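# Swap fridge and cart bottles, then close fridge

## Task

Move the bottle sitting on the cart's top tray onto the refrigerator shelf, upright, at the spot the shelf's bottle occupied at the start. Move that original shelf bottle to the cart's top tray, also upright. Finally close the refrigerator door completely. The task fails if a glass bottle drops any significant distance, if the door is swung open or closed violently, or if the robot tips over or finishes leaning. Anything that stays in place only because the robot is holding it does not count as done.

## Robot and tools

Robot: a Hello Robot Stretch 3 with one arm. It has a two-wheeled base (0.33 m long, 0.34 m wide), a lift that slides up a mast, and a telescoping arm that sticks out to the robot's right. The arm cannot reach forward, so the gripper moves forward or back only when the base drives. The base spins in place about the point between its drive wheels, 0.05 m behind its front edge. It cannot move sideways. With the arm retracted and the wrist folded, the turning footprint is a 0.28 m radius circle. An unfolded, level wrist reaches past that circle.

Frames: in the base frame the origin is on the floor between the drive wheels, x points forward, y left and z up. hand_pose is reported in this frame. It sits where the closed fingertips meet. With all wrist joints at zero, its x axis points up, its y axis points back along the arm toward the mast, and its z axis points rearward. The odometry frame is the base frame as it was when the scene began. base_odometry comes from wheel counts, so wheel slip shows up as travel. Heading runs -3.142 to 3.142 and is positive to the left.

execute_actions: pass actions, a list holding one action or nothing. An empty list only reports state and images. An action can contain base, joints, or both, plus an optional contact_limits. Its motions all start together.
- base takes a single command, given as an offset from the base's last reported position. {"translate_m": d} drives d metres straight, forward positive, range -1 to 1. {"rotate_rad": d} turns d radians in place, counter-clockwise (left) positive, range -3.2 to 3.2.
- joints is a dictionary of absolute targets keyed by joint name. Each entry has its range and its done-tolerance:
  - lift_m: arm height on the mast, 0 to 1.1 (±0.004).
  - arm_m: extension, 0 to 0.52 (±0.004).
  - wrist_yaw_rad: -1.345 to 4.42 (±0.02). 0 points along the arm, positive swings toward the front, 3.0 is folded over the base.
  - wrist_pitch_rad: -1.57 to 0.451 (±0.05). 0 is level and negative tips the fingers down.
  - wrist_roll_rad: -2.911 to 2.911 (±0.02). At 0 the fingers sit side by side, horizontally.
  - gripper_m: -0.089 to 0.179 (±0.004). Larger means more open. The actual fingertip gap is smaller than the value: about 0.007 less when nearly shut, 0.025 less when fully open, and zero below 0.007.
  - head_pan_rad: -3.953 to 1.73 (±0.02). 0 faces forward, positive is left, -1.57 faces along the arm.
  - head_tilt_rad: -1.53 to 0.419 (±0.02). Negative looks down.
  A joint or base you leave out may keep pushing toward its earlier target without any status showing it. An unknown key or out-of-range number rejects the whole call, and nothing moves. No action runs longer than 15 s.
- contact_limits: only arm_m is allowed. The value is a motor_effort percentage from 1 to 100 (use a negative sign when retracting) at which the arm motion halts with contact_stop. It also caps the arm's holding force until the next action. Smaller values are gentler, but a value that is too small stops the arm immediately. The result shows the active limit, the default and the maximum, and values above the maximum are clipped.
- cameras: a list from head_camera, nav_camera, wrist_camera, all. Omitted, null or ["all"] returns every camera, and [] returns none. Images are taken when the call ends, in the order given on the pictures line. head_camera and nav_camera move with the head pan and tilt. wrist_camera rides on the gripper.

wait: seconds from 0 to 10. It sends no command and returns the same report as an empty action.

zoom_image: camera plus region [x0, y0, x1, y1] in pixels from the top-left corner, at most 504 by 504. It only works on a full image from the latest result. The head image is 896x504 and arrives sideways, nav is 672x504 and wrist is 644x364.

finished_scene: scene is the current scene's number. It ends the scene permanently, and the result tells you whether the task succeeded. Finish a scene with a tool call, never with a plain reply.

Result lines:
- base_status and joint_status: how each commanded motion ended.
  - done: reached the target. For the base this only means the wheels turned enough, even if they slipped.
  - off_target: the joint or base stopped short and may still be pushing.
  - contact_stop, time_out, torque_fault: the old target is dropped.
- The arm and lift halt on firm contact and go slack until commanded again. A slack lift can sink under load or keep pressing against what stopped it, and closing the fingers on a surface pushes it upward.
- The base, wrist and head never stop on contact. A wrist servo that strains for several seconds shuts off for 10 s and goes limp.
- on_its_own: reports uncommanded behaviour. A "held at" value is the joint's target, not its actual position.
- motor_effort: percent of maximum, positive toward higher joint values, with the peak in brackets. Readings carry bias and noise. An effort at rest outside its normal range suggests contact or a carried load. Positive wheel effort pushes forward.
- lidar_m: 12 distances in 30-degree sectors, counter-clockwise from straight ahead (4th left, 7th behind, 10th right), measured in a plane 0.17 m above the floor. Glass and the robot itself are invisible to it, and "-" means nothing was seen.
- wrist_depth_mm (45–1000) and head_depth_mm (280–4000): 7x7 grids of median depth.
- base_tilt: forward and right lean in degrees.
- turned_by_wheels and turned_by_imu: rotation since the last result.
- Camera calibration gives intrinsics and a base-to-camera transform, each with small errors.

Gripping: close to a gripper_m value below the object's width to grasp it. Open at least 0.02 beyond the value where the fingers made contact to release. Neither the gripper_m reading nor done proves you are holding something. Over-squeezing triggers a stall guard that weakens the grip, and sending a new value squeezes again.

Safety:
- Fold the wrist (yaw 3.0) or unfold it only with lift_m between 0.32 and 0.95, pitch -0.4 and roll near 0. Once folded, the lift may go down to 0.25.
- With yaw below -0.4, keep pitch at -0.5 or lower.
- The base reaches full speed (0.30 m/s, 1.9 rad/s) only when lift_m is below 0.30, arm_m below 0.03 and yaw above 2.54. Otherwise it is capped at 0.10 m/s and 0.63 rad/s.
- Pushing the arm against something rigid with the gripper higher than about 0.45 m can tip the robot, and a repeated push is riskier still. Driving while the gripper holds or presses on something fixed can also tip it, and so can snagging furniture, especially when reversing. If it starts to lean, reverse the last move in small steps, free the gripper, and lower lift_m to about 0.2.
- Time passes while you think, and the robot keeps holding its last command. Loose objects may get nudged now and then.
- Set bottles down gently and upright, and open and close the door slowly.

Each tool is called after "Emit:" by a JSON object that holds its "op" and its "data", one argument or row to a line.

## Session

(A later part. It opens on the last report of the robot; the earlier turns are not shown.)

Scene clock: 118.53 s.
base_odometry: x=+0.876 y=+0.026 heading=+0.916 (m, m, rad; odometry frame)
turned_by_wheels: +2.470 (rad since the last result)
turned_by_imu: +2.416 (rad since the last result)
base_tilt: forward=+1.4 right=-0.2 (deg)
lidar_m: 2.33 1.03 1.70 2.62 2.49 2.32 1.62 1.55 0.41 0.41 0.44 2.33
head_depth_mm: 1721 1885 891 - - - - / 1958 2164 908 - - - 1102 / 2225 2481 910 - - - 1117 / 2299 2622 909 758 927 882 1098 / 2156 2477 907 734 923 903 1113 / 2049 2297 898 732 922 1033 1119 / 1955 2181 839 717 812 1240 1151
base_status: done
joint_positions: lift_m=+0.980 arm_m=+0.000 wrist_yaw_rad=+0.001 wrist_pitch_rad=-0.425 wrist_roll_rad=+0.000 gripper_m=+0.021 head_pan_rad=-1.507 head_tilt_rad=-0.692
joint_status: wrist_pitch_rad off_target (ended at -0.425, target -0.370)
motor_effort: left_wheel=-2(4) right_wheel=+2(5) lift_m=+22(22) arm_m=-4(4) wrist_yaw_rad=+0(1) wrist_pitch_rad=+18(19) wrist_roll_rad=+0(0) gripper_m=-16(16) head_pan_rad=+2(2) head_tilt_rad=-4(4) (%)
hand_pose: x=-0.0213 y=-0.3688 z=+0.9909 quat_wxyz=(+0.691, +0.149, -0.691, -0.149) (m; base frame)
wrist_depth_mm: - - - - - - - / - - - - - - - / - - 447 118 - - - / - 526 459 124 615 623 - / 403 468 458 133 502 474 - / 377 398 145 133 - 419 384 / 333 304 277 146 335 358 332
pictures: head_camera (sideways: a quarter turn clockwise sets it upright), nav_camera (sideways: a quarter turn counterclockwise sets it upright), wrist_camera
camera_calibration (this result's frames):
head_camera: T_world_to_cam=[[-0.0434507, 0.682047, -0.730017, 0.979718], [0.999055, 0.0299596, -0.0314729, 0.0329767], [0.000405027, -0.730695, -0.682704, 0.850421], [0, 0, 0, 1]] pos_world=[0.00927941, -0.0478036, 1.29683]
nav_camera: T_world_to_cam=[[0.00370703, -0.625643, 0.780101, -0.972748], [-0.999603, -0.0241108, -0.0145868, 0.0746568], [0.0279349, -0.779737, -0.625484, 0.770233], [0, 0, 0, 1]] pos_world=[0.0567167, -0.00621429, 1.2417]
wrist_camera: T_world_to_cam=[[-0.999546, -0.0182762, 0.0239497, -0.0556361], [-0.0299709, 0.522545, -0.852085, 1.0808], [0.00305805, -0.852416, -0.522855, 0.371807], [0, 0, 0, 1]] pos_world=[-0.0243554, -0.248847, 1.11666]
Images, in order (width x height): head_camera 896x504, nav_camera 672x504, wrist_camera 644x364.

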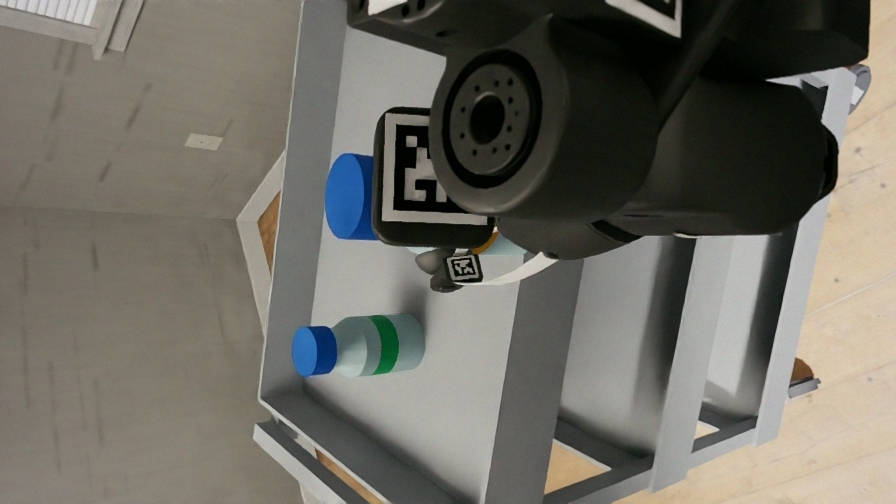

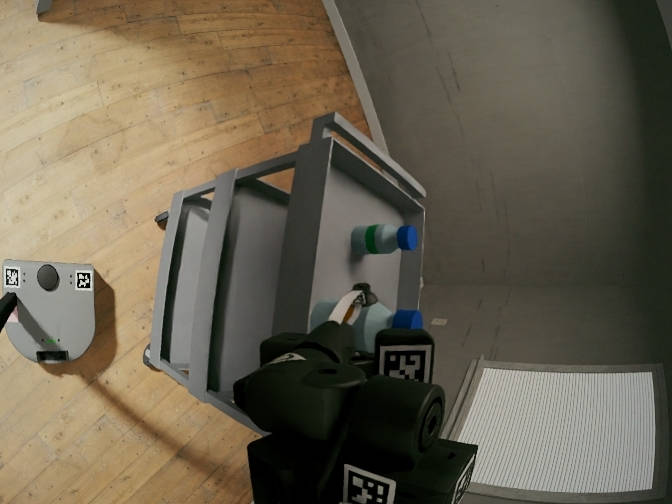

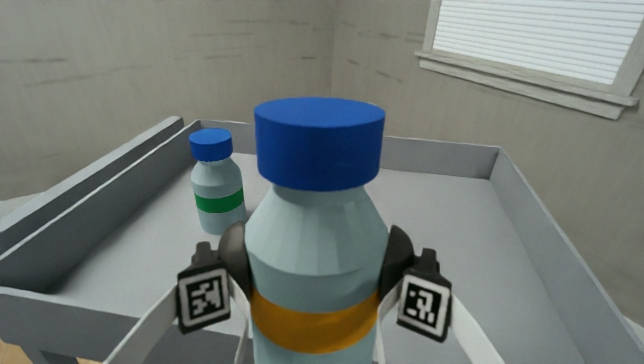

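Emit:
{"op": "execute_actions", "data": {
  "actions": [
    {"base":{"translate_m":-0.07},"joints":{"arm_m":0.22}}
  ],
  "cameras": []
}}

Emit:
{"op": "execute_actions", "data": {
  "actions": [
    {"joints":{"lift_m":0.86}}
  ],
  "cameras": []
}}

Emit:
{"op": "execute_actions", "data": {
  "actions": [
    {"joints":{"lift_m":0.845}}
  ],
  "cameras": []
}}

Scene clock: 129.10 s.
base_odometry: x=+0.833 y=-0.029 heading=+0.916 (m, m, rad; odometry frame)
turned_by_wheels: +0.000 (rad since the last result)
turned_by_imu: -0.002 (rad since the last result)
base_tilt: forward=+1.5 right=-0.2 (deg)
lidar_m: 2.40 1.09 2.33 2.59 2.46 2.23 1.56 1.49 0.40 0.39 0.43 2.37
head_depth_mm: 1649 - 1352 722 585 1293 1165 / 1847 - - 741 588 850 1099 / 2145 - - 737 637 868 1091 / 2307 2640 876 739 612 881 1097 / 2206 2487 919 734 618 879 1114 / 2096 2356 739 733 922 900 1111 / 1978 2177 878 730 917 968 1127
base_status: done
joint_positions: lift_m=+0.980 arm_m=+0.220 wrist_yaw_rad=+0.000 wrist_pitch_rad=-0.424 wrist_roll_rad=+0.000 gripper_m=+0.021 head_pan_rad=-1.507 head_tilt_rad=-0.692
joint_status: all done
motor_effort: left_wheel=-2(5) right_wheel=+2(3) lift_m=+23(22) arm_m=+4(3) wrist_yaw_rad=-1(1) wrist_pitch_rad=+17(18) wrist_roll_rad=+0(0) gripper_m=-16(16) head_pan_rad=+2(2) head_tilt_rad=-4(3) (%)
hand_pose: x=-0.0215 y=-0.5884 z=+0.9911 quat_wxyz=(+0.691, +0.149, -0.691, -0.149) (m; base frame)
wrist_depth_mm: - - - - - - 913 / - - - - - - 958 / - - - 118 - - 944 / 487 504 488 124 - - - / 387 480 468 133 449 445 - / 259 394 144 134 - 398 - / 265 322 321 146 335 350 -
pictures: none
No camera images: the call's "cameras" was empty. Leave "cameras" out to get every camera's image.

Scene clock: 131.03 s.
base_odometry: x=+0.833 y=-0.029 heading=+0.916 (m, m, rad; odometry frame)
turned_by_wheels: +0.000 (rad since the last result)
turned_by_imu: -0.001 (rad since the last result)
base_tilt: forward=+1.5 right=-0.2 (deg)
lidar_m: 2.40 1.10 2.33 2.58 2.46 2.23 1.55 1.49 0.40 0.40 0.43 2.37
head_depth_mm: 1659 1814 1872 - - 743 1160 / 1887 2066 2078 - 579 849 1101 / 2147 2383 915 - 595 866 1087 / 2320 2651 909 717 613 884 1094 / 2200 2494 916 736 618 882 1114 / 2089 2344 737 735 921 895 1118 / 1978 2206 877 730 921 966 1130
base_status: not commanded
joint_positions: lift_m=+0.860 arm_m=+0.220 wrist_yaw_rad=+0.000 wrist_pitch_rad=-0.423 wrist_roll_rad=+0.000 gripper_m=+0.021 head_pan_rad=-1.507 head_tilt_rad=-0.692
joint_status: all done
motor_effort: left_wheel=-1(1) right_wheel=+1(1) lift_m=+17(20) arm_m=+3(4) wrist_yaw_rad=+0(1) wrist_pitch_rad=+17(18) wrist_roll_rad=+0(0) gripper_m=-16(16) head_pan_rad=+2(2) head_tilt_rad=-3(4) (%)
hand_pose: x=-0.0215 y=-0.5885 z=+0.8716 quat_wxyz=(+0.692, +0.149, -0.691, -0.149) (m; base frame)
wrist_depth_mm: - - - - - - 917 / - - - - - - 941 / 420 450 423 118 387 390 984 / 237 374 382 124 396 384 305 / 236 299 297 133 310 312 285 / 238 249 144 133 - 261 253 / 213 214 204 146 214 222 224
pictures: none
No camera images: the call's "cameras" was empty. Leave "cameras" out to get every camera's image.

Scene clock: 131.87 s.
base_odometry: x=+0.833 y=-0.029 heading=+0.916 (m, m, rad; odometry frame)
turned_by_wheels: +0.000 (rad since the last result)
turned_by_imu: +0.000 (rad since the last result)
base_tilt: forward=+1.4 right=-0.2 (deg)
lidar_m: 2.39 1.10 2.33 2.57 2.46 2.23 1.55 1.49 0.40 0.39 0.43 2.36
head_depth_mm: 1667 1821 1823 - - 705 1169 / 1885 2060 908 - 579 849 1095 / 2139 2390 912 - 596 864 1088 / 2329 2620 909 715 610 883 1102 / 2212 2518 914 737 619 884 1114 / 2085 2358 738 731 919 898 1118 / 1991 2220 882 731 921 966 1132
base_status: not commanded
joint_positions: lift_m=+0.845 arm_m=+0.220 wrist_yaw_rad=+0.000 wrist_pitch_rad=-0.412 wrist_roll_rad=+0.000 gripper_m=+0.021 head_pan_rad=-1.507 head_tilt_rad=-0.692
joint_status: all done
motor_effort: left_wheel=-1(1) right_wheel=+2(1) lift_m=+17(18) arm_m=+3(3) wrist_yaw_rad=+0(1) wrist_pitch_rad=+14(17) wrist_roll_rad=+1(0) gripper_m=-16(16) head_pan_rad=+1(2) head_tilt_rad=-4(3) (%)
hand_pose: x=-0.0215 y=-0.5899 z=+0.8592 quat_wxyz=(+0.692, +0.145, -0.692, -0.145) (m; base frame)
wrist_depth_mm: - - - - - - 926 / - - - - - - 916 / 413 439 416 117 381 373 956 / 243 358 362 122 377 375 307 / 236 284 281 132 296 299 278 / 231 235 144 134 156 245 247 / 199 201 191 148 201 210 210
pictures: none
No camera images: the call's "cameras" was empty. Leave "cameras" out to get every camera's image.

Emit:
{"op": "execute_actions", "data": {
  "actions": [
    {"joints":{"gripper_m":0.15}}
  ],
  "cameras": []
}}

Emit:
{"op": "execute_actions", "data": {
  "actions": [
    {"joints":{"lift_m":0.98,"wrist_pitch_rad":-0.4}}
  ],
  "cameras": []
}}

Emit:
{"op": "execute_actions", "data": {
  "actions": [
    {"base":{"translate_m":0.225},"joints":{"arm_m":0.17}}
  ],
  "cameras": []
}}

Emit:
{"op": "execute_actions", "data": {
  "actions": [
    {"joints":{"lift_m":0.845}}
  ],
  "cameras": ["wrist_camera"]
}}

Scene clock: 145.63 s.
base_odometry: x=+0.833 y=-0.029 heading=+0.916 (m, m, rad; odometry frame)
turned_by_wheels: +0.000 (rad since the last result)
turned_by_imu: -0.001 (rad since the last result)
base_tilt: forward=+1.5 right=-0.2 (deg)
lidar_m: 2.40 1.09 2.33 2.58 2.46 2.22 1.55 1.49 0.40 0.39 0.43 2.37
head_depth_mm: 1659 1810 1828 - - 705 1163 / 1890 2055 906 - 579 846 1101 / 2144 2382 915 - 596 868 1080 / 2348 2660 908 715 610 883 1091 / 2209 2493 918 733 618 881 1110 / 2075 2346 736 732 919 899 1106 / 1982 2195 879 731 917 966 1128
base_status: not commanded
joint_positions: lift_m=+0.845 arm_m=+0.220 wrist_yaw_rad=+0.000 wrist_pitch_rad=-0.390 wrist_roll_rad=+0.000 gripper_m=+0.150 head_pan_rad=-1.507 head_tilt_rad=-0.692
joint_status: all done
motor_effort: left_wheel=-1(1) right_wheel=+2(2) lift_m=+16(17) arm_m=+4(3) wrist_yaw_rad=-1(0) wrist_pitch_rad=+7(13) wrist_roll_rad=+0(1) gripper_m=+0(83) head_pan_rad=+2(2) head_tilt_rad=-4(3) (%)
hand_pose: x=-0.0216 y=-0.5925 z=+0.8641 quat_wxyz=(+0.694, +0.137, -0.693, -0.137) (m; base frame)
wrist_depth_mm: - - - - - - 893 / - - - - - - 913 / 415 443 420 137 389 384 921 / 332 376 359 110 389 380 306 / 236 304 289 126 305 314 282 / 234 - 230 127 244 - 252 / - 201 203 135 211 208 217
pictures: none
No camera images: the call's "cameras" was empty. Leave "cameras" out to get every camera's image.

Scene clock: 147.70 s.
base_odometry: x=+0.833 y=-0.029 heading=+0.916 (m, m, rad; odometry frame)
turned_by_wheels: +0.000 (rad since the last result)
turned_by_imu: -0.001 (rad since the last result)
base_tilt: forward=+1.5 right=-0.2 (deg)
lidar_m: 2.40 1.10 2.34 2.59 2.46 2.22 1.55 1.49 0.40 0.39 0.43 2.37
head_depth_mm: 1656 - 1834 722 585 1288 1162 / 1849 - - 744 589 849 1099 / 2178 - - 712 639 868 1085 / 2328 2640 902 701 613 882 1090 / 2209 2491 921 735 618 883 1114 / 2098 2322 740 732 923 898 1109 / 1980 2199 879 729 918 966 1131
base_status: not commanded
joint_positions: lift_m=+0.980 arm_m=+0.220 wrist_yaw_rad=+0.000 wrist_pitch_rad=-0.415 wrist_roll_rad=+0.000 gripper_m=+0.150 head_pan_rad=-1.507 head_tilt_rad=-0.692
joint_status: all done
motor_effort: left_wheel=-1(1) right_wheel=+1(2) lift_m=+21(22) arm_m=+4(4) wrist_yaw_rad=+1(0) wrist_pitch_rad=+5(6) wrist_roll_rad=+0(1) gripper_m=-1(0) head_pan_rad=+2(2) head_tilt_rad=-3(5) (%)
hand_pose: x=-0.0216 y=-0.5895 z=+0.9932 quat_wxyz=(+0.692, +0.146, -0.692, -0.146) (m; base frame)
wrist_depth_mm: - - - - - - 908 / - - - - - - 937 / - - - - - - 946 / - 503 - - - - - / 408 502 489 467 459 435 - / 253 - 402 411 411 - - / - 337 347 196 354 343 -
pictures: none
No camera images: the call's "cameras" was empty. Leave "cameras" out to get every camera's image.

Scene clock: 150.90 s.
base_odometry: x=+0.970 y=+0.149 heading=+0.916 (m, m, rad; odometry frame)
turned_by_wheels: +0.000 (rad since the last result)
turned_by_imu: +0.000 (rad since the last result)
base_tilt: forward=+1.4 right=-0.2 (deg)
lidar_m: 2.19 0.88 1.58 2.71 2.12 2.50 1.77 0.53 0.43 0.43 0.47 2.24
head_depth_mm: 1889 - - 699 603 872 1094 / 2121 - - 721 615 872 1091 / 2345 2541 - 698 625 884 1095 / 2208 2492 928 737 924 904 1121 / 2078 2361 880 734 926 923 1131 / 1969 2210 2354 671 1483 1298 1150 / 1865 2089 2277 1841 1563 1333 1148
base_status: done
joint_positions: lift_m=+0.980 arm_m=+0.170 wrist_yaw_rad=+0.000 wrist_pitch_rad=-0.415 wrist_roll_rad=+0.000 gripper_m=+0.150 head_pan_rad=-1.507 head_tilt_rad=-0.692
joint_status: all done
motor_effort: left_wheel=-1(2) right_wheel=+2(5) lift_m=+21(21) arm_m=-4(1) wrist_yaw_rad=+0(0) wrist_pitch_rad=+5(5) wrist_roll_rad=+0(1) gripper_m=+0(0) head_pan_rad=+2(2) head_tilt_rad=-4(3) (%)
hand_pose: x=-0.0216 y=-0.5400 z=+0.9932 quat_wxyz=(+0.692, +0.146, -0.692, -0.146) (m; base frame)
wrist_depth_mm: - - - - - - - / - - - - - - - / - - - - - - - / - - 548 545 528 - - / - - 451 286 510 508 492 / - - 390 303 415 - 245 / - 310 345 335 356 343 237
pictures: none
No camera images: the call's "cameras" was empty. Leave "cameras" out to get every camera's image.

Scene clock: 152.97 s.
base_odometry: x=+0.970 y=+0.149 heading=+0.916 (m, m, rad; odometry frame)
turned_by_wheels: +0.000 (rad since the last result)
turned_by_imu: -0.001 (rad since the last result)
base_tilt: forward=+1.5 right=-0.2 (deg)
lidar_m: 2.19 0.88 1.58 2.71 2.11 2.49 1.77 0.53 0.43 0.43 0.47 2.25
head_depth_mm: 1903 2026 910 - - 852 1073 / 2138 2346 921 - 946 871 1092 / 2298 2647 910 - 951 885 1101 / 2214 2503 924 762 931 902 1113 / 2092 2369 878 716 923 919 1135 / 1985 2213 2364 669 1486 1304 1150 / 1868 2081 2273 1853 1570 1317 1151
base_status: not commanded
joint_positions: lift_m=+0.845 arm_m=+0.170 wrist_yaw_rad=+0.000 wrist_pitch_rad=-0.416 wrist_roll_rad=+0.000 gripper_m=+0.150 head_pan_rad=-1.507 head_tilt_rad=-0.692
joint_status: all done
motor_effort: left_wheel=-1(1) right_wheel=+2(1) lift_m=+16(17) arm_m=-4(4) wrist_yaw_rad=+0(1) wrist_pitch_rad=+5(5) wrist_roll_rad=+0(1) gripper_m=+0(0) head_pan_rad=+2(2) head_tilt_rad=-4(3) (%)
hand_pose: x=-0.0216 y=-0.5399 z=+0.8584 quat_wxyz=(+0.692, +0.146, -0.692, -0.146) (m; base frame)
wrist_depth_mm: - - - - - - - / - - - 215 - - - / - 319 422 230 462 449 434 / 241 275 355 238 374 381 380 / 202 264 287 264 288 301 224 / 203 - 236 240 242 - 224 / - 195 203 205 207 203 209
pictures: wrist_camera
camera_calibration (this result's frames):
wrist_camera: T_world_to_cam=[[-0.999564, -0.0170596, 0.0241049, -0.0552902], [-0.0294486, 0.514924, -0.85673, 1.05716], [0.00220328, -0.857066, -0.515202, 0.147538], [0, 0, 0, 1]] pos_world=[-0.0244593, -0.418849, 0.983044]
Images, in order (width x height): wrist_camera 644x364.

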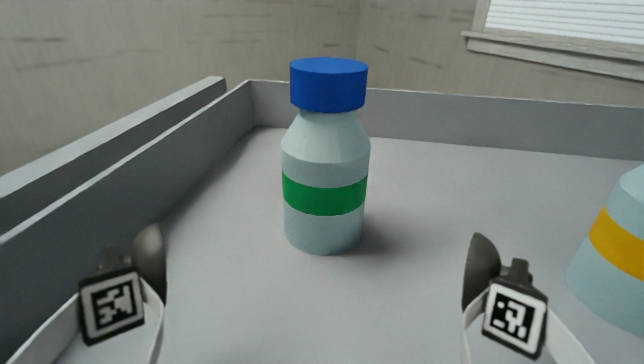

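Emit:
{"op": "execute_actions", "data": {
  "actions": [
    {"base":{"translate_m":-0.008},"joints":{"arm_m":0.28}}
  ],
  "cameras": []
}}

Emit:
{"op": "execute_actions", "data": {
  "actions": [
    {"joints":{"gripper_m":0.02}}
  ],
  "cameras": []
}}

Emit:
{"op": "execute_actions", "data": {
  "actions": [
    {"joints":{"lift_m":0.98}}
  ],
  "cameras": ["wrist_camera"]
}}

Scene clock: 162.40 s.
base_odometry: x=+0.965 y=+0.143 heading=+0.916 (m, m, rad; odometry frame)
turned_by_wheels: +0.000 (rad since the last result)
turned_by_imu: -0.001 (rad since the last result)
base_tilt: forward=+1.5 right=-0.2 (deg)
lidar_m: 2.21 0.89 1.58 2.70 2.58 2.49 1.76 0.53 0.43 0.43 0.47 2.24
head_depth_mm: 1885 2032 910 - - 892 1080 / 2136 2343 909 697 660 868 1088 / 2330 2613 932 688 624 888 1098 / 2198 2504 929 715 923 903 1116 / 2087 2375 888 735 922 946 1128 / 1975 2220 2340 670 1451 1303 1150 / 1877 2075 2279 1847 1567 1324 1148
base_status: done
joint_positions: lift_m=+0.845 arm_m=+0.280 wrist_yaw_rad=+0.000 wrist_pitch_rad=-0.416 wrist_roll_rad=+0.000 gripper_m=+0.150 head_pan_rad=-1.507 head_tilt_rad=-0.692
joint_status: all done
motor_effort: left_wheel=-1(5) right_wheel=+2(4) lift_m=+15(16) arm_m=+4(4) wrist_yaw_rad=+0(1) wrist_pitch_rad=+5(5) wrist_roll_rad=+1(0) gripper_m=+0(0) head_pan_rad=+2(2) head_tilt_rad=-4(4) (%)
hand_pose: x=-0.0216 y=-0.6494 z=+0.8584 quat_wxyz=(+0.692, +0.146, -0.692, -0.146) (m; base frame)
wrist_depth_mm: - - - - - - - / - - - - - - - / - 320 339 120 359 349 - / 233 265 331 116 371 359 344 / 198 254 262 132 295 295 301 / 194 - 224 134 241 - 249 / - 195 197 150 205 201 210
pictures: none
No camera images: the call's "cameras" was empty. Leave "cameras" out to get every camera's image.

Scene clock: 164.20 s.
base_odometry: x=+0.965 y=+0.143 heading=+0.916 (m, m, rad; odometry frame)
turned_by_wheels: +0.000 (rad since the last result)
turned_by_imu: +0.000 (rad since the last result)
base_tilt: forward=+1.4 right=-0.2 (deg)
lidar_m: 2.21 0.89 1.58 2.70 2.58 2.48 1.76 0.53 0.43 0.43 0.47 2.25
head_depth_mm: 1897 2032 908 - - 891 1078 / 2116 2315 907 700 660 870 1096 / 2344 2608 927 686 623 885 1100 / 2221 2520 935 717 925 905 1115 / 2090 2344 883 734 924 945 1130 / 1977 2234 2326 669 1448 1299 1150 / 1879 2076 2281 1850 1566 1327 1149
base_status: not commanded
joint_positions: lift_m=+0.845 arm_m=+0.280 wrist_yaw_rad=+0.003 wrist_pitch_rad=-0.423 wrist_roll_rad=+0.000 gripper_m=+0.021 head_pan_rad=-1.507 head_tilt_rad=-0.692
joint_status: all done
motor_effort: left_wheel=-1(1) right_wheel=+1(1) lift_m=+16(16) arm_m=+3(3) wrist_yaw_rad=-1(2) wrist_pitch_rad=+7(8) wrist_roll_rad=+1(0) gripper_m=-16(92) head_pan_rad=+2(2) head_tilt_rad=-4(3) (%)
hand_pose: x=-0.0209 y=-0.6485 z=+0.8568 quat_wxyz=(+0.692, +0.149, -0.691, -0.148) (m; base frame)
wrist_depth_mm: - - - - - - - / - - - - - - - / - 314 347 115 356 353 338 / 233 261 336 116 360 352 346 / 191 257 269 130 291 292 301 / 194 233 142 132 - 242 246 / 191 199 190 150 197 206 207
pictures: none
No camera images: the call's "cameras" was empty. Leave "cameras" out to get every camera's image.

Scene clock: 166.27 s.
base_odometry: x=+0.965 y=+0.143 heading=+0.916 (m, m, rad; odometry frame)
turned_by_wheels: +0.000 (rad since the last result)
turned_by_imu: -0.001 (rad since the last result)
base_tilt: forward=+1.5 right=-0.2 (deg)
lidar_m: 2.21 0.89 1.58 2.71 2.58 2.49 1.75 0.53 0.43 0.43 0.47 2.24
head_depth_mm: 1862 - 901 693 601 869 1092 / 2095 - 901 743 614 869 1088 / 2323 - 880 741 625 887 1096 / 2224 2449 912 738 928 905 1116 / 2093 2364 885 735 927 948 1131 / 1982 2210 2363 669 1448 1301 1154 / 1871 2105 2303 1846 1562 1322 1153
base_status: not commanded
joint_positions: lift_m=+0.980 arm_m=+0.280 wrist_yaw_rad=+0.002 wrist_pitch_rad=-0.444 wrist_roll_rad=+0.000 gripper_m=+0.021 head_pan_rad=-1.507 head_tilt_rad=-0.692
joint_status: all done
motor_effort: left_wheel=-1(1) right_wheel=+0(0) lift_m=+22(24) arm_m=+3(3) wrist_yaw_rad=-1(2) wrist_pitch_rad=+15(15) wrist_roll_rad=+0(0) gripper_m=-16(16) head_pan_rad=+2(2) head_tilt_rad=-4(3) (%)
hand_pose: x=-0.0210 y=-0.6457 z=+0.9865 quat_wxyz=(+0.690, +0.157, -0.689, -0.155) (m; base frame)
wrist_depth_mm: - - - - - - - / - - - - - - - / - - - 115 - - - / - - 457 119 - - - / - - 375 131 421 411 403 / - 326 142 132 - 401 406 / 275 321 317 145 331 344 348
pictures: wrist_camera
camera_calibration (this result's frames):
wrist_camera: T_world_to_cam=[[-0.999517, -0.0202123, 0.0236009, -0.0611762], [-0.0307764, 0.539231, -0.841595, 1.2222], [0.00428428, -0.841915, -0.539593, 0.156779], [0, 0, 0, 1]] pos_world=[-0.0242035, -0.528288, 1.11464]
Images, in order (width x height): wrist_camera 644x364.

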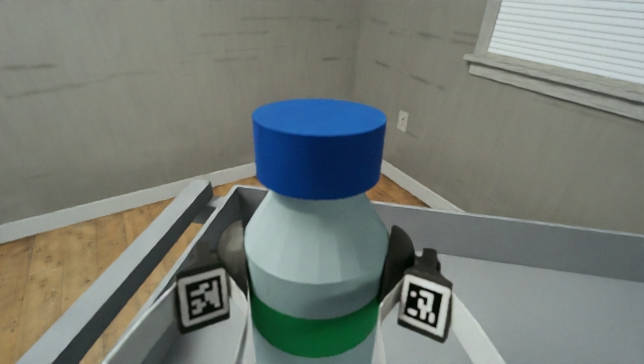

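Emit:
{"op": "execute_actions", "data": {
  "actions": [
    {"base":{"rotate_rad":1.115},"joints":{"arm_m":0}}
  ],
  "cameras": []
}}

Emit:
{"op": "execute_actions", "data": {
  "actions": [
    {"base":{"translate_m":0.6},"joints":{"lift_m":0.62,"wrist_pitch_rad":-0.37,"head_pan_rad":-0.8}}
  ],
  "cameras": ["nav_camera"]
}}

Emit:
{"op": "execute_actions", "data": {
  "actions": [
    {"base":{"translate_m":0.46}}
  ],
  "cameras": []
}}

Emit:
{"op": "execute_actions", "data": {
  "actions": [
    {"base":{"rotate_rad":1.19},"joints":{"head_pan_rad":-1.6}}
  ],
  "cameras": ["nav_camera","wrist_camera"]
}}

Scene clock: 184.33 s.
base_odometry: x=+0.965 y=+0.143 heading=+2.031 (m, m, rad; odometry frame)
turned_by_wheels: +1.115 (rad since the last result)
turned_by_imu: +1.089 (rad since the last result)
base_tilt: forward=+1.5 right=-0.3 (deg)
lidar_m: 1.60 2.66 2.11 2.35 1.73 0.51 0.43 0.43 0.48 2.29 2.16 0.89
head_depth_mm: 1893 2086 2317 - - - - / 2007 2237 2374 - - - 1142 / 2131 2375 2484 - - - 1121 / 2251 2564 2496 2032 1541 1333 1157 / 2433 2746 2490 1912 1577 1328 1156 / 2540 2833 2449 1895 1565 1327 1155 / 2326 2537 2433 1908 1570 1320 1151
base_status: done
joint_positions: lift_m=+0.980 arm_m=+0.000 wrist_yaw_rad=+0.000 wrist_pitch_rad=-0.444 wrist_roll_rad=+0.000 gripper_m=+0.021 head_pan_rad=-1.507 head_tilt_rad=-0.692
joint_status: all done
motor_effort: left_wheel=-1(5) right_wheel=+1(6) lift_m=+23(22) arm_m=-4(2) wrist_yaw_rad=-1(1) wrist_pitch_rad=+14(14) wrist_roll_rad=+0(0) gripper_m=-16(16) head_pan_rad=+2(2) head_tilt_rad=-4(3) (%)
hand_pose: x=-0.0214 y=-0.3662 z=+0.9865 quat_wxyz=(+0.690, +0.156, -0.689, -0.156) (m; base frame)
wrist_depth_mm: - - - - - - - / - - - - - - - / - - - 115 - - - / - - - 119 - - - / - - - 131 - - - / - - 141 131 - - - / - - - 146 - - -
pictures: none
No camera images: the call's "cameras" was empty. Leave "cameras" out to get every camera's image.

Scene clock: 191.53 s.
base_odometry: x=+0.699 y=+0.681 heading=+2.031 (m, m, rad; odometry frame)
turned_by_wheels: +0.000 (rad since the last result)
turned_by_imu: +0.000 (rad since the last result)
base_tilt: forward=+1.5 right=-0.2 (deg)
lidar_m: 1.65 2.27 2.27 1.91 2.24 2.18 1.00 1.00 2.49 0.58 0.64 1.02
head_depth_mm: 662 701 745 792 852 981 1142 / 793 851 914 986 1071 1179 1167 / 926 1029 1153 1307 1465 1332 1160 / 1163 1179 1354 1634 1562 1338 1155 / 1255 1196 1463 1666 1533 1330 1155 / 1224 1185 1445 1668 1489 1329 1148 / 1188 1102 1292 1247 1524 1327 1154
base_status: done
joint_positions: lift_m=+0.620 arm_m=+0.000 wrist_yaw_rad=+0.000 wrist_pitch_rad=-0.418 wrist_roll_rad=+0.000 gripper_m=+0.021 head_pan_rad=-0.807 head_tilt_rad=-0.692
joint_status: all done
motor_effort: left_wheel=-2(1) right_wheel=+1(4) lift_m=+17(22) arm_m=-4(4) wrist_yaw_rad=+0(0) wrist_pitch_rad=+16(17) wrist_roll_rad=+0(0) gripper_m=-16(16) head_pan_rad=+2(28) head_tilt_rad=-4(4) (%)
hand_pose: x=-0.0214 y=-0.3696 z=+0.6327 quat_wxyz=(+0.692, +0.147, -0.691, -0.147) (m; base frame)
wrist_depth_mm: 432 347 316 - - - - / 499 383 336 - - - - / 585 427 352 115 - - - / 732 493 389 120 - - - / 825 590 419 132 - - - / 869 745 141 131 - 973 996 / 792 798 561 145 787 829 829
pictures: nav_camera (sideways: a quarter turn counterclockwise sets it upright)
camera_calibration (this result's frames):
nav_camera: T_world_to_cam=[[0.4058, -0.47621, 0.780097, -0.975195], [-0.74913, -0.662262, -0.0145865, 0.0731285], [0.523575, -0.578475, -0.625489, 0.767216], [0, 0, 0, 1]] pos_world=[0.0488221, 0.0278475, 1.2417]
Images, in order (width x height): nav_camera 672x504.

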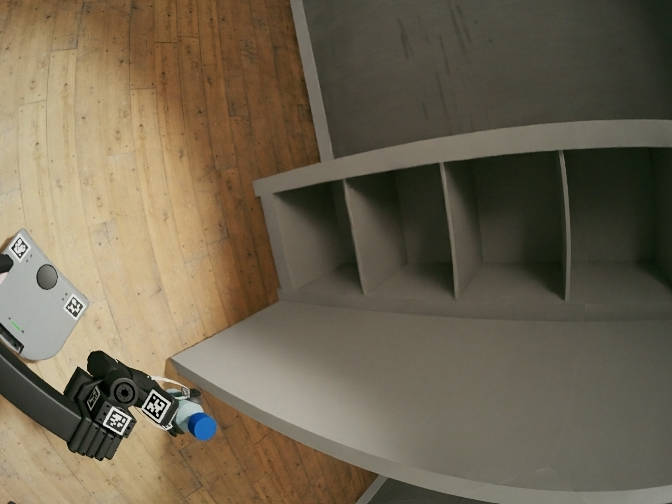

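Scene clock: 197.33 s.
base_odometry: x=+0.494 y=+1.093 heading=+2.031 (m, m, rad; odometry frame)
turned_by_wheels: +0.000 (rad since the last result)
turned_by_imu: +0.000 (rad since the last result)
base_tilt: forward=+1.4 right=-0.3 (deg)
lidar_m: 1.24 1.71 2.03 1.87 2.65 2.55 1.43 2.82 0.68 0.71 0.65 0.64
head_depth_mm: 948 963 1031 1114 1267 1310 1143 / 988 1011 1227 1156 1393 1340 1163 / 959 1009 1275 1149 1392 1309 1158 / 921 949 783 1110 1320 1282 1152 / 515 583 681 827 1049 1273 1153 / 669 957 1233 1483 1566 1335 1153 / 959 1079 1234 1424 1564 1327 1149
base_status: done
joint_positions: lift_m=+0.620 arm_m=+0.000 wrist_yaw_rad=+0.000 wrist_pitch_rad=-0.418 wrist_roll_rad=+0.000 gripper_m=+0.021 head_pan_rad=-0.807 head_tilt_rad=-0.692
joint_status: not commanded
motor_effort: left_wheel=-2(2) right_wheel=+2(6) lift_m=+17(17) arm_m=-4(4) wrist_yaw_rad=+0(1) wrist_pitch_rad=+16(16) wrist_roll_rad=+1(0) gripper_m=-16(16) head_pan_rad=+2(2) head_tilt_rad=-4(4) (%)
hand_pose: x=-0.0214 y=-0.3696 z=+0.6327 quat_wxyz=(+0.692, +0.147, -0.691, -0.147) (m; base frame)
wrist_depth_mm: 717 640 564 493 419 370 327 / 739 705 617 511 448 382 342 / 579 638 664 115 465 408 364 / 790 903 732 118 512 435 388 / 861 897 807 131 518 466 429 / 769 793 142 131 - 504 928 / 662 686 761 146 664 531 826
pictures: none
No camera images: the call's "cameras" was empty. Leave "cameras" out to get every camera's image.

Scene clock: 200.17 s.
base_odometry: x=+0.494 y=+1.093 heading=-3.062 (m, m, rad; odometry frame)
turned_by_wheels: +1.190 (rad since the last result)
turned_by_imu: +1.163 (rad since the last result)
base_tilt: forward=+1.4 right=-0.2 (deg)
lidar_m: 2.03 1.87 2.58 1.58 1.53 2.75 0.68 0.74 0.63 0.82 1.30 2.00
head_depth_mm: 509 562 663 1122 1027 1266 1168 / 897 781 698 789 972 1252 1197 / 998 1129 1277 1471 1471 1265 1205 / 1011 1140 1323 1573 1562 652 - / 1018 1155 1339 1587 1579 1339 1154 / 1023 1165 1356 1620 1570 1332 1149 / 1037 1184 1375 1637 1562 1330 1152
base_status: done
joint_positions: lift_m=+0.620 arm_m=+0.000 wrist_yaw_rad=+0.000 wrist_pitch_rad=-0.418 wrist_roll_rad=+0.000 gripper_m=+0.021 head_pan_rad=-1.593 head_tilt_rad=-0.692
joint_status: all done
motor_effort: left_wheel=-1(6) right_wheel=+1(6) lift_m=+17(17) arm_m=-4(4) wrist_yaw_rad=-1(0) wrist_pitch_rad=+16(16) wrist_roll_rad=+1(0) gripper_m=-16(16) head_pan_rad=-2(29) head_tilt_rad=-4(3) (%)
hand_pose: x=-0.0214 y=-0.3696 z=+0.6327 quat_wxyz=(+0.692, +0.147, -0.691, -0.147) (m; base frame)
wrist_depth_mm: 985 915 878 881 801 319 633 / - - 971 915 871 344 689 / - - - 115 639 365 662 / - - - 119 590 411 475 / - - - 132 457 462 861 / 910 960 142 131 - 788 785 / 806 803 748 146 587 685 694
pictures: nav_camera (sideways: a quarter turn counterclockwise sets it upright), wrist_camera
camera_calibration (this result's frames):
nav_camera: T_world_to_cam=[[-0.050109, -0.623649, 0.780096, -0.972414], [-0.997973, 0.0619396, -0.0145865, 0.0746465], [-0.039222, -0.779246, -0.625489, 0.770649], [0, 0, 0, 1]] pos_world=[0.0559948, -0.0105437, 1.2417]
wrist_camera: T_world_to_cam=[[-0.999552, -0.0177762, 0.0240662, -0.0470382], [-0.0297915, 0.517037, -0.855444, 0.77609], [0.00276342, -0.855778, -0.517336, 0.179077], [0, 0, 0, 1]] pos_world=[-0.0243911, -0.248854, 0.757677]
Images, in order (width x height): nav_camera 672x504, wrist_camera 644x364.

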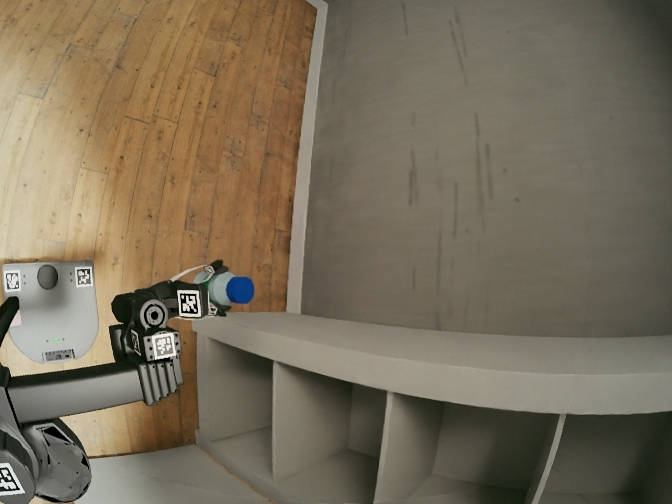

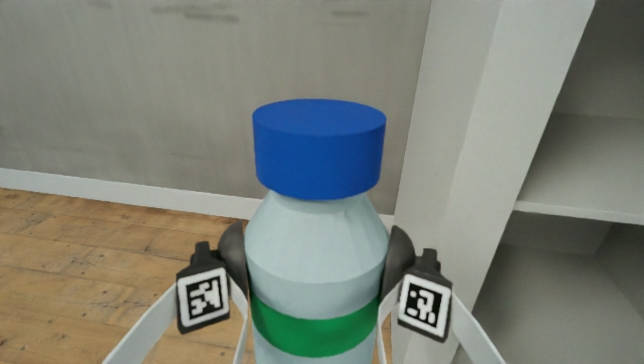

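Over-rotated by about 0.17 rad; correcting.

Emit:
{"op": "execute_actions", "data": {
  "actions": [
    {"base":{"rotate_rad":-0.2}}
  ],
  "cameras": []
}}

Emit:
{"op": "execute_actions", "data": {
  "actions": [
    {"base":{"translate_m":-0.32}}
  ],
  "cameras": ["wrist_camera"]
}}

Scene clock: 207.53 s.
base_odometry: x=+0.494 y=+1.093 heading=+3.021 (m, m, rad; odometry frame)
turned_by_wheels: -0.200 (rad since the last result)
turned_by_imu: -0.197 (rad since the last result)
base_tilt: forward=+1.5 right=-0.2 (deg)
lidar_m: 2.03 1.86 2.69 2.55 1.45 1.43 0.68 0.70 0.90 0.64 1.22 1.61
head_depth_mm: 922 996 833 1159 1361 1299 1167 / 885 962 827 1154 1354 1284 1195 / 518 587 680 852 1097 1285 1206 / 806 880 972 1083 1179 651 - / 1002 1131 1308 1551 1567 1330 1155 / 992 1121 1289 1518 1565 1329 1156 / 978 1106 1276 1501 1569 1331 1153
base_status: done
joint_positions: lift_m=+0.620 arm_m=+0.000 wrist_yaw_rad=+0.000 wrist_pitch_rad=-0.418 wrist_roll_rad=+0.000 gripper_m=+0.021 head_pan_rad=-1.593 head_tilt_rad=-0.692
joint_status: not commanded
motor_effort: left_wheel=+1(3) right_wheel=-1(5) lift_m=+17(17) arm_m=-4(4) wrist_yaw_rad=+0(1) wrist_pitch_rad=+16(16) wrist_roll_rad=+0(0) gripper_m=-16(16) head_pan_rad=-3(3) head_tilt_rad=-3(4) (%)
hand_pose: x=-0.0214 y=-0.3696 z=+0.6327 quat_wxyz=(+0.692, +0.147, -0.691, -0.147) (m; base frame)
wrist_depth_mm: 844 828 824 818 347 735 681 / 910 915 895 870 371 787 681 / 962 968 949 115 420 641 611 / - - - 119 462 524 540 / - - - 132 939 911 675 / 913 971 142 132 - 809 677 / 794 789 758 146 667 706 661
pictures: none
No camera images: the call's "cameras" was empty. Leave "cameras" out to get every camera's image.

Scene clock: 211.93 s.
base_odometry: x=+0.812 y=+1.054 heading=+3.021 (m, m, rad; odometry frame)
turned_by_wheels: +0.000 (rad since the last result)
turned_by_imu: -0.002 (rad since the last result)
base_tilt: forward=+1.5 right=-0.2 (deg)
lidar_m: 2.35 2.14 2.68 1.48 1.22 2.54 0.36 0.37 0.49 0.72 0.66 1.63
head_depth_mm: 707 725 753 835 885 910 927 / 898 915 827 1034 1079 1257 1186 / 917 985 823 1148 1358 1282 1205 / 911 976 822 1144 1358 651 - / 901 967 815 1142 1349 1265 1161 / 893 939 809 1051 1010 1240 1152 / 669 638 680 786 1483 1322 1148
base_status: done
joint_positions: lift_m=+0.620 arm_m=+0.000 wrist_yaw_rad=+0.000 wrist_pitch_rad=-0.418 wrist_roll_rad=+0.000 gripper_m=+0.021 head_pan_rad=-1.593 head_tilt_rad=-0.692
joint_status: not commanded
motor_effort: left_wheel=+1(3) right_wheel=+0(5) lift_m=+17(18) arm_m=-4(4) wrist_yaw_rad=+0(0) wrist_pitch_rad=+16(16) wrist_roll_rad=+1(1) gripper_m=-16(16) head_pan_rad=-3(3) head_tilt_rad=-3(4) (%)
hand_pose: x=-0.0214 y=-0.3696 z=+0.6327 quat_wxyz=(+0.692, +0.147, -0.691, -0.147) (m; base frame)
wrist_depth_mm: 836 363 734 758 733 470 363 / 874 385 726 790 789 482 381 / 951 412 530 115 620 479 373 / - 452 476 119 516 483 372 / - 518 512 131 710 510 368 / 911 887 142 132 - 547 372 / 788 772 640 146 680 508 371
pictures: wrist_camera
camera_calibration (this result's frames):
wrist_camera: T_world_to_cam=[[-0.999552, -0.0177696, 0.0240659, -0.047037], [-0.029788, 0.517038, -0.855444, 0.776088], [0.00275796, -0.855778, -0.517335, 0.17908], [0, 0, 0, 1]] pos_world=[-0.0243918, -0.248849, 0.757677]
Images, in order (width x height): wrist_camera 644x364.

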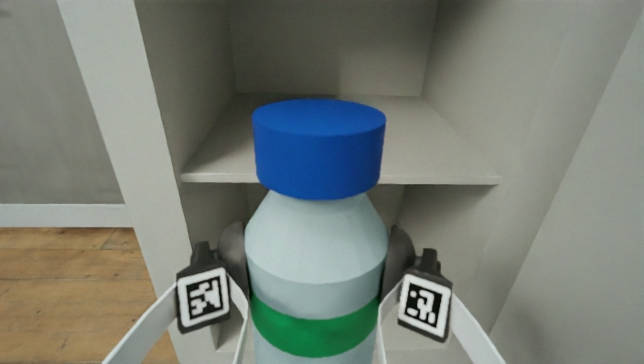

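Emit:
{"op": "execute_actions", "data": {
  "actions": [
    {"joints":{"arm_m":0.45}}
  ],
  "cameras": []
}}

Emit:
{"op": "execute_actions", "data": {
  "actions": [
    {"joints":{"lift_m":0.588}}
  ],
  "cameras": []
}}

Emit:
{"op": "execute_actions", "data": {
  "actions": [
    {"joints":{"lift_m":0.573}}
  ],
  "cameras": []
}}

Scene clock: 227.23 s.
base_odometry: x=+0.812 y=+1.054 heading=+3.021 (m, m, rad; odometry frame)
turned_by_wheels: +0.000 (rad since the last result)
turned_by_imu: -0.002 (rad since the last result)
base_tilt: forward=+1.6 right=-0.2 (deg)
lidar_m: 2.35 2.14 2.67 1.47 1.22 2.54 0.36 0.37 0.49 0.72 0.66 1.63
head_depth_mm: 707 723 756 833 885 909 927 / 892 910 829 1033 1070 1156 - / 917 987 823 1207 1352 1284 1156 / 909 979 818 - 1354 1283 1155 / 900 971 814 1138 1345 1271 1155 / 892 938 807 1048 1010 1243 1154 / 670 640 681 786 1487 1325 1152
base_status: not commanded
joint_positions: lift_m=+0.620 arm_m=+0.450 wrist_yaw_rad=+0.000 wrist_pitch_rad=-0.418 wrist_roll_rad=+0.000 gripper_m=+0.021 head_pan_rad=-1.593 head_tilt_rad=-0.692
joint_status: all done
motor_effort: left_wheel=+1(0) right_wheel=+0(1) lift_m=+17(17) arm_m=+4(3) wrist_yaw_rad=+0(0) wrist_pitch_rad=+15(16) wrist_roll_rad=+0(1) gripper_m=-16(16) head_pan_rad=-3(3) head_tilt_rad=-4(3) (%)
hand_pose: x=-0.0214 y=-0.8191 z=+0.6328 quat_wxyz=(+0.692, +0.147, -0.691, -0.147) (m; base frame)
wrist_depth_mm: 269 336 337 343 341 349 298 / 269 358 365 371 375 378 298 / 269 380 384 115 406 398 297 / 272 394 421 119 434 422 299 / 272 345 337 132 367 362 296 / 273 290 142 131 - 303 283 / 245 248 236 146 246 259 259
pictures: none
No camera images: the call's "cameras" was empty. Leave "cameras" out to get every camera's image.

Scene clock: 228.33 s.
base_odometry: x=+0.812 y=+1.054 heading=+3.021 (m, m, rad; odometry frame)
turned_by_wheels: +0.000 (rad since the last result)
turned_by_imu: +0.000 (rad since the last result)
base_tilt: forward=+1.4 right=-0.2 (deg)
lidar_m: 2.35 2.14 2.68 1.48 1.22 2.54 0.36 0.37 0.49 0.72 0.66 1.63
head_depth_mm: 709 726 754 836 882 907 933 / 895 912 828 1029 1074 1181 - / 917 986 823 1230 1360 1287 1158 / 909 974 816 1218 1345 1279 1161 / 899 964 816 1140 1348 1269 1155 / 892 937 810 1045 1007 1244 1152 / 672 640 680 787 1493 1325 1150
base_status: not commanded
joint_positions: lift_m=+0.588 arm_m=+0.450 wrist_yaw_rad=+0.000 wrist_pitch_rad=-0.417 wrist_roll_rad=+0.000 gripper_m=+0.021 head_pan_rad=-1.593 head_tilt_rad=-0.692
joint_status: all done
motor_effort: left_wheel=+0(1) right_wheel=-1(1) lift_m=+17(17) arm_m=+4(3) wrist_yaw_rad=-1(0) wrist_pitch_rad=+15(16) wrist_roll_rad=+0(1) gripper_m=-16(16) head_pan_rad=-3(2) head_tilt_rad=-4(3) (%)
hand_pose: x=-0.0214 y=-0.8192 z=+0.6009 quat_wxyz=(+0.692, +0.147, -0.692, -0.147) (m; base frame)
wrist_depth_mm: 272 335 339 341 349 350 300 / 270 362 368 368 371 374 295 / 269 381 392 115 406 400 299 / 269 361 368 120 392 391 300 / 271 302 297 132 314 317 294 / 246 250 142 131 - 261 261 / 212 214 205 145 215 221 223
pictures: none
No camera images: the call's "cameras" was empty. Leave "cameras" out to get every camera's image.

Scene clock: 229.17 s.
base_odometry: x=+0.812 y=+1.054 heading=+3.021 (m, m, rad; odometry frame)
turned_by_wheels: +0.000 (rad since the last result)
turned_by_imu: +0.000 (rad since the last result)
base_tilt: forward=+1.5 right=-0.1 (deg)
lidar_m: 2.35 2.13 2.67 1.48 1.22 2.54 0.37 0.37 0.49 0.72 0.66 1.62
head_depth_mm: 709 724 755 832 884 907 936 / 892 911 827 1032 1076 1182 1139 / 923 985 826 1188 1353 1281 1157 / 909 975 817 1245 1352 1280 1159 / 898 968 815 1137 1343 1268 1157 / 893 938 808 1048 1004 1247 1146 / 672 641 680 786 1485 1331 1151
base_status: not commanded
joint_positions: lift_m=+0.573 arm_m=+0.450 wrist_yaw_rad=+0.000 wrist_pitch_rad=-0.409 wrist_roll_rad=+0.000 gripper_m=+0.021 head_pan_rad=-1.593 head_tilt_rad=-0.692
joint_status: all done
motor_effort: left_wheel=+1(1) right_wheel=-1(1) lift_m=+16(17) arm_m=+4(4) wrist_yaw_rad=+0(0) wrist_pitch_rad=+13(15) wrist_roll_rad=+0(0) gripper_m=-16(16) head_pan_rad=-3(3) head_tilt_rad=-3(3) (%)
hand_pose: x=-0.0214 y=-0.8202 z=+0.5877 quat_wxyz=(+0.693, +0.144, -0.692, -0.144) (m; base frame)
wrist_depth_mm: 267 338 339 339 342 349 298 / 271 358 363 361 368 376 299 / 269 378 386 115 404 398 295 / 272 344 347 118 375 374 298 / 259 285 278 131 295 299 284 / 232 234 142 132 - 244 247 / 200 200 191 147 200 208 211
pictures: none
No camera images: the call's "cameras" was empty. Leave "cameras" out to get every camera's image.

Emit:
{"op": "execute_actions", "data": {
  "actions": [
    {"joints":{"gripper_m":0.15}}
  ],
  "cameras": []
}}

Emit:
{"op": "execute_actions", "data": {
  "actions": [
    {"joints":{"arm_m":0,"wrist_pitch_rad":-0.4}}
  ],
  "cameras": ["wrist_camera"]
}}

Emit:
{"op": "execute_actions", "data": {
  "actions": [
    {"base":{"rotate_rad":1.6},"joints":{"wrist_yaw_rad":3.0,"gripper_m":0,"lift_m":0.36}}
  ],
  "cameras": []
}}

Emit:
{"op": "execute_actions", "data": {
  "actions": [
    {"base":{"translate_m":0.3},"joints":{"lift_m":0.28}}
  ],
  "cameras": []
}}

Emit:
{"op": "execute_actions", "data": {
  "actions": [
    {"base":{"rotate_rad":-1.62},"joints":{"head_pan_rad":-2.2,"head_tilt_rad":-0.9}}
  ],
  "cameras": ["nav_camera"]
}}

Scene clock: 243.57 s.
base_odometry: x=+0.812 y=+1.054 heading=+3.021 (m, m, rad; odometry frame)
turned_by_wheels: +0.000 (rad since the last result)
turned_by_imu: -0.001 (rad since the last result)
base_tilt: forward=+1.5 right=-0.2 (deg)
lidar_m: 2.35 2.13 2.68 1.48 1.22 2.54 0.36 0.37 0.49 0.72 0.66 1.62
head_depth_mm: 710 723 755 837 885 907 932 / 894 910 828 1031 1077 1185 1144 / 920 985 822 1184 1363 1284 1159 / 908 977 819 1242 1355 1277 1157 / 901 968 815 1137 1342 1274 1158 / 895 940 809 1045 1009 1244 1152 / 670 641 681 783 1490 1328 1156
base_status: not commanded
joint_positions: lift_m=+0.573 arm_m=+0.450 wrist_yaw_rad=+0.000 wrist_pitch_rad=-0.390 wrist_roll_rad=+0.000 gripper_m=+0.150 head_pan_rad=-1.593 head_tilt_rad=-0.692
joint_status: all done
motor_effort: left_wheel=+0(0) right_wheel=-1(1) lift_m=+17(17) arm_m=+4(3) wrist_yaw_rad=+0(0) wrist_pitch_rad=+7(13) wrist_roll_rad=+0(0) gripper_m=+0(80) head_pan_rad=-2(3) head_tilt_rad=-4(5) (%)
hand_pose: x=-0.0214 y=-0.8225 z=+0.5921 quat_wxyz=(+0.694, +0.137, -0.693, -0.137) (m; base frame)
wrist_depth_mm: 269 333 340 343 340 342 298 / 269 358 365 366 370 372 301 / 272 376 391 134 396 393 300 / 271 357 361 109 394 382 295 / 272 306 286 127 304 309 286 / 242 - 229 127 248 - 255 / - 201 202 136 211 205 217
pictures: none
No camera images: the call's "cameras" was empty. Leave "cameras" out to get every camera's image.

Scene clock: 248.07 s.
base_odometry: x=+0.812 y=+1.054 heading=+3.021 (m, m, rad; odometry frame)
turned_by_wheels: +0.000 (rad since the last result)
turned_by_imu: -0.001 (rad since the last result)
base_tilt: forward=+1.5 right=-0.3 (deg)
lidar_m: 2.35 2.14 2.68 1.47 1.22 2.55 0.36 0.37 0.49 0.72 0.66 1.62
head_depth_mm: 708 725 752 835 887 909 932 / 897 914 828 1032 1079 1253 1166 / 919 985 825 1151 1357 1285 1182 / 910 978 819 1070 1353 1277 - / 903 967 815 1140 1341 1261 1159 / 894 939 808 1052 1010 1251 1154 / 673 640 682 786 1486 1326 1151
base_status: not commanded
joint_positions: lift_m=+0.573 arm_m=+0.000 wrist_yaw_rad=+0.000 wrist_pitch_rad=-0.415 wrist_roll_rad=+0.000 gripper_m=+0.150 head_pan_rad=-1.593 head_tilt_rad=-0.692
joint_status: all done
motor_effort: left_wheel=+1(1) right_wheel=-1(1) lift_m=+16(16) arm_m=-4(4) wrist_yaw_rad=+0(0) wrist_pitch_rad=+5(7) wrist_roll_rad=+1(0) gripper_m=+0(0) head_pan_rad=-3(2) head_tilt_rad=-3(3) (%)
hand_pose: x=-0.0214 y=-0.3700 z=+0.5864 quat_wxyz=(+0.692, +0.146, -0.692, -0.146) (m; base frame)
wrist_depth_mm: 849 358 729 740 734 483 363 / 890 385 656 643 729 482 381 / 974 415 503 504 520 460 370 / - 451 762 935 869 489 368 / - 509 773 911 825 500 376 / 850 - 700 740 723 - 374 / 758 694 655 655 671 584 355
pictures: wrist_camera
camera_calibration (this result's frames):
wrist_camera: T_world_to_cam=[[-0.999554, -0.0176264, 0.0241115, -0.0459189], [-0.0297459, 0.514777, -0.856808, 0.736574], [0.00269043, -0.857143, -0.515072, 0.152974], [0, 0, 0, 1]] pos_world=[-0.0244, -0.248861, 0.711002]
Images, in order (width x height): wrist_camera 644x364.

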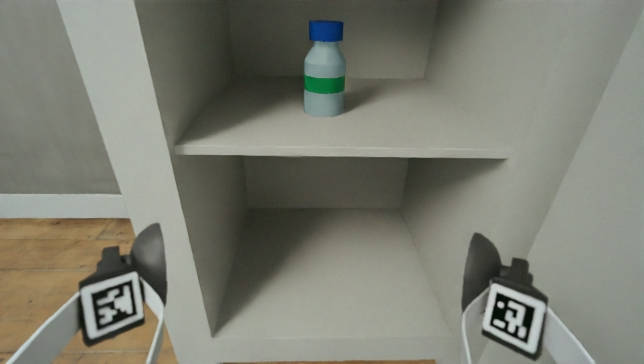

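Scene clock: 251.53 s.
base_odometry: x=+0.812 y=+1.054 heading=-1.662 (m, m, rad; odometry frame)
turned_by_wheels: +1.600 (rad since the last result)
turned_by_imu: +1.565 (rad since the last result)
base_tilt: forward=+1.4 right=-0.2 (deg)
lidar_m: 1.45 1.22 2.52 0.36 0.37 0.50 0.66 0.66 1.65 2.35 2.13 2.66
head_depth_mm: 2099 2372 2539 1959 1593 1353 1166 / 2077 2366 2494 1945 1582 1345 1167 / 2054 2351 2519 1947 1583 1348 1159 / 2053 2302 2466 1933 1573 1336 1164 / 2017 2298 2461 1909 1578 1329 1157 / 2012 2290 2421 1912 1566 1325 1152 / 1991 2259 2441 1911 1558 1329 1150
base_status: done
joint_positions: lift_m=+0.360 arm_m=+0.000 wrist_yaw_rad=+2.998 wrist_pitch_rad=-0.416 wrist_roll_rad=+0.000 gripper_m=+0.000 head_pan_rad=-1.593 head_tilt_rad=-0.692
joint_status: all done
motor_effort: left_wheel=-1(4) right_wheel=+2(4) lift_m=+16(15) arm_m=-3(4) wrist_yaw_rad=+1(2) wrist_pitch_rad=+5(5) wrist_roll_rad=+0(0) gripper_m=-2(81) head_pan_rad=-3(3) head_tilt_rad=-3(4) (%)
hand_pose: x=+0.0109 y=+0.0771 z=+0.3732 quat_wxyz=(+0.196, +0.700, +0.096, +0.680) (m; base frame)
wrist_depth_mm: 334 - 355 - - - - / 357 - 383 - - - - / 381 396 420 - - - - / 410 429 460 944 963 - - / 453 466 500 796 776 771 799 / 499 518 - - 614 632 645 / 525 523 - 542 535 553 549
pictures: none
No camera images: the call's "cameras" was empty. Leave "cameras" out to get every camera's image.

Scene clock: 254.73 s.
base_odometry: x=+0.785 y=+0.756 heading=-1.662 (m, m, rad; odometry frame)
turned_by_wheels: +0.000 (rad since the last result)
turned_by_imu: +0.001 (rad since the last result)
base_tilt: forward=+1.5 right=-0.2 (deg)
lidar_m: 2.26 1.00 0.99 2.42 0.47 0.51 0.95 1.55 2.06 2.34 2.00 2.35
head_depth_mm: 2080 2362 2507 1933 1587 1345 1165 / 2069 2335 2492 1947 1580 1346 1164 / 2027 2329 2481 1938 1582 1338 1160 / 2022 2313 2482 1912 1562 1331 1158 / 2021 2273 2488 1912 1572 1329 1155 / 1997 2269 2450 1920 1573 1327 1160 / 1978 2241 2429 1898 1551 1328 1145
base_status: done
joint_positions: lift_m=+0.280 arm_m=+0.000 wrist_yaw_rad=+2.999 wrist_pitch_rad=-0.417 wrist_roll_rad=+0.000 gripper_m=+0.000 head_pan_rad=-1.593 head_tilt_rad=-0.692
joint_status: all done
motor_effort: left_wheel=-1(5) right_wheel=+1(6) lift_m=+15(15) arm_m=-3(3) wrist_yaw_rad=+0(2) wrist_pitch_rad=+5(5) wrist_roll_rad=+0(0) gripper_m=-2(2) head_pan_rad=-3(3) head_tilt_rad=-4(3) (%)
hand_pose: x=+0.0107 y=+0.0771 z=+0.2932 quat_wxyz=(+0.196, +0.700, +0.097, +0.680) (m; base frame)
wrist_depth_mm: - - - - - - - / - - - - - - - / 421 - - - - - 886 / 427 794 800 815 818 828 876 / 464 596 620 681 659 642 663 / 511 521 - - 537 548 542 / 452 - - - 452 464 455
pictures: none
No camera images: the call's "cameras" was empty. Leave "cameras" out to get every camera's image.

Scene clock: 256.93 s.
base_odometry: x=+0.785 y=+0.756 heading=+3.001 (m, m, rad; odometry frame)
turned_by_wheels: -1.620 (rad since the last result)
turned_by_imu: -1.577 (rad since the last result)
base_tilt: forward=+1.5 right=-0.2 (deg)
lidar_m: 2.34 2.01 2.37 2.27 1.00 0.99 2.42 0.47 0.50 0.95 0.96 2.01
head_depth_mm: 447 2255 1914 1617 1410 1254 1132 / 404 475 654 1610 1401 1240 1146 / 445 511 602 755 1210 1238 - / 500 584 703 879 1188 1241 - / 568 679 848 1125 1364 1233 - / 660 817 1072 1495 1388 1220 1094 / 786 989 1253 1478 1378 1224 1099
base_status: done
joint_positions: lift_m=+0.280 arm_m=+0.000 wrist_yaw_rad=+2.999 wrist_pitch_rad=-0.417 wrist_roll_rad=+0.000 gripper_m=+0.000 head_pan_rad=-2.193 head_tilt_rad=-0.889
joint_status: all done
motor_effort: left_wheel=+0(6) right_wheel=+0(5) lift_m=+16(16) arm_m=-3(4) wrist_yaw_rad=+0(1) wrist_pitch_rad=+5(5) wrist_roll_rad=+1(0) gripper_m=-2(2) head_pan_rad=-3(25) head_tilt_rad=-4(20) (%)
hand_pose: x=+0.0107 y=+0.0771 z=+0.2932 quat_wxyz=(+0.196, +0.700, +0.097, +0.680) (m; base frame)
wrist_depth_mm: - - - - - - - / 848 - - - - - - / 939 - - - - - - / 782 780 804 814 821 843 849 / 638 617 632 657 640 649 657 / 514 516 - - 536 538 539 / 453 - - - 460 459 464
pictures: nav_camera (sideways: a quarter turn counterclockwise sets it upright)
camera_calibration (this result's frames):
nav_camera: T_world_to_cam=[[-0.475818, -0.600858, 0.642314, -0.790257], [-0.78731, 0.616523, -0.00649757, 0.0628278], [-0.392098, -0.508792, -0.766414, 0.956091], [0, 0, 0, 1]] pos_world=[0.0483274, -0.0271153, 1.24076]
Images, in order (width x height): nav_camera 672x504.

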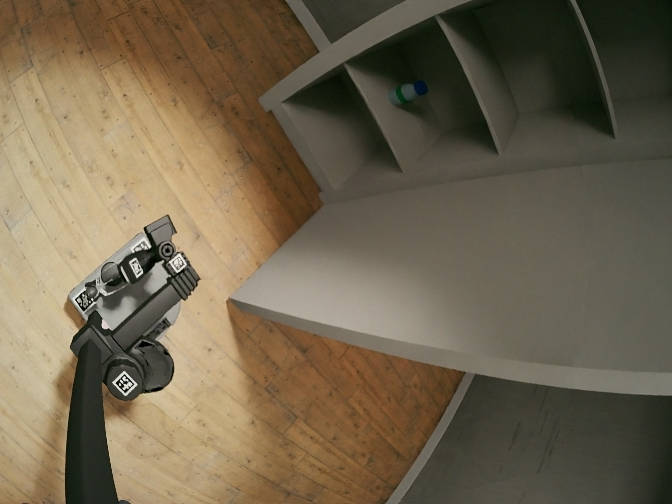

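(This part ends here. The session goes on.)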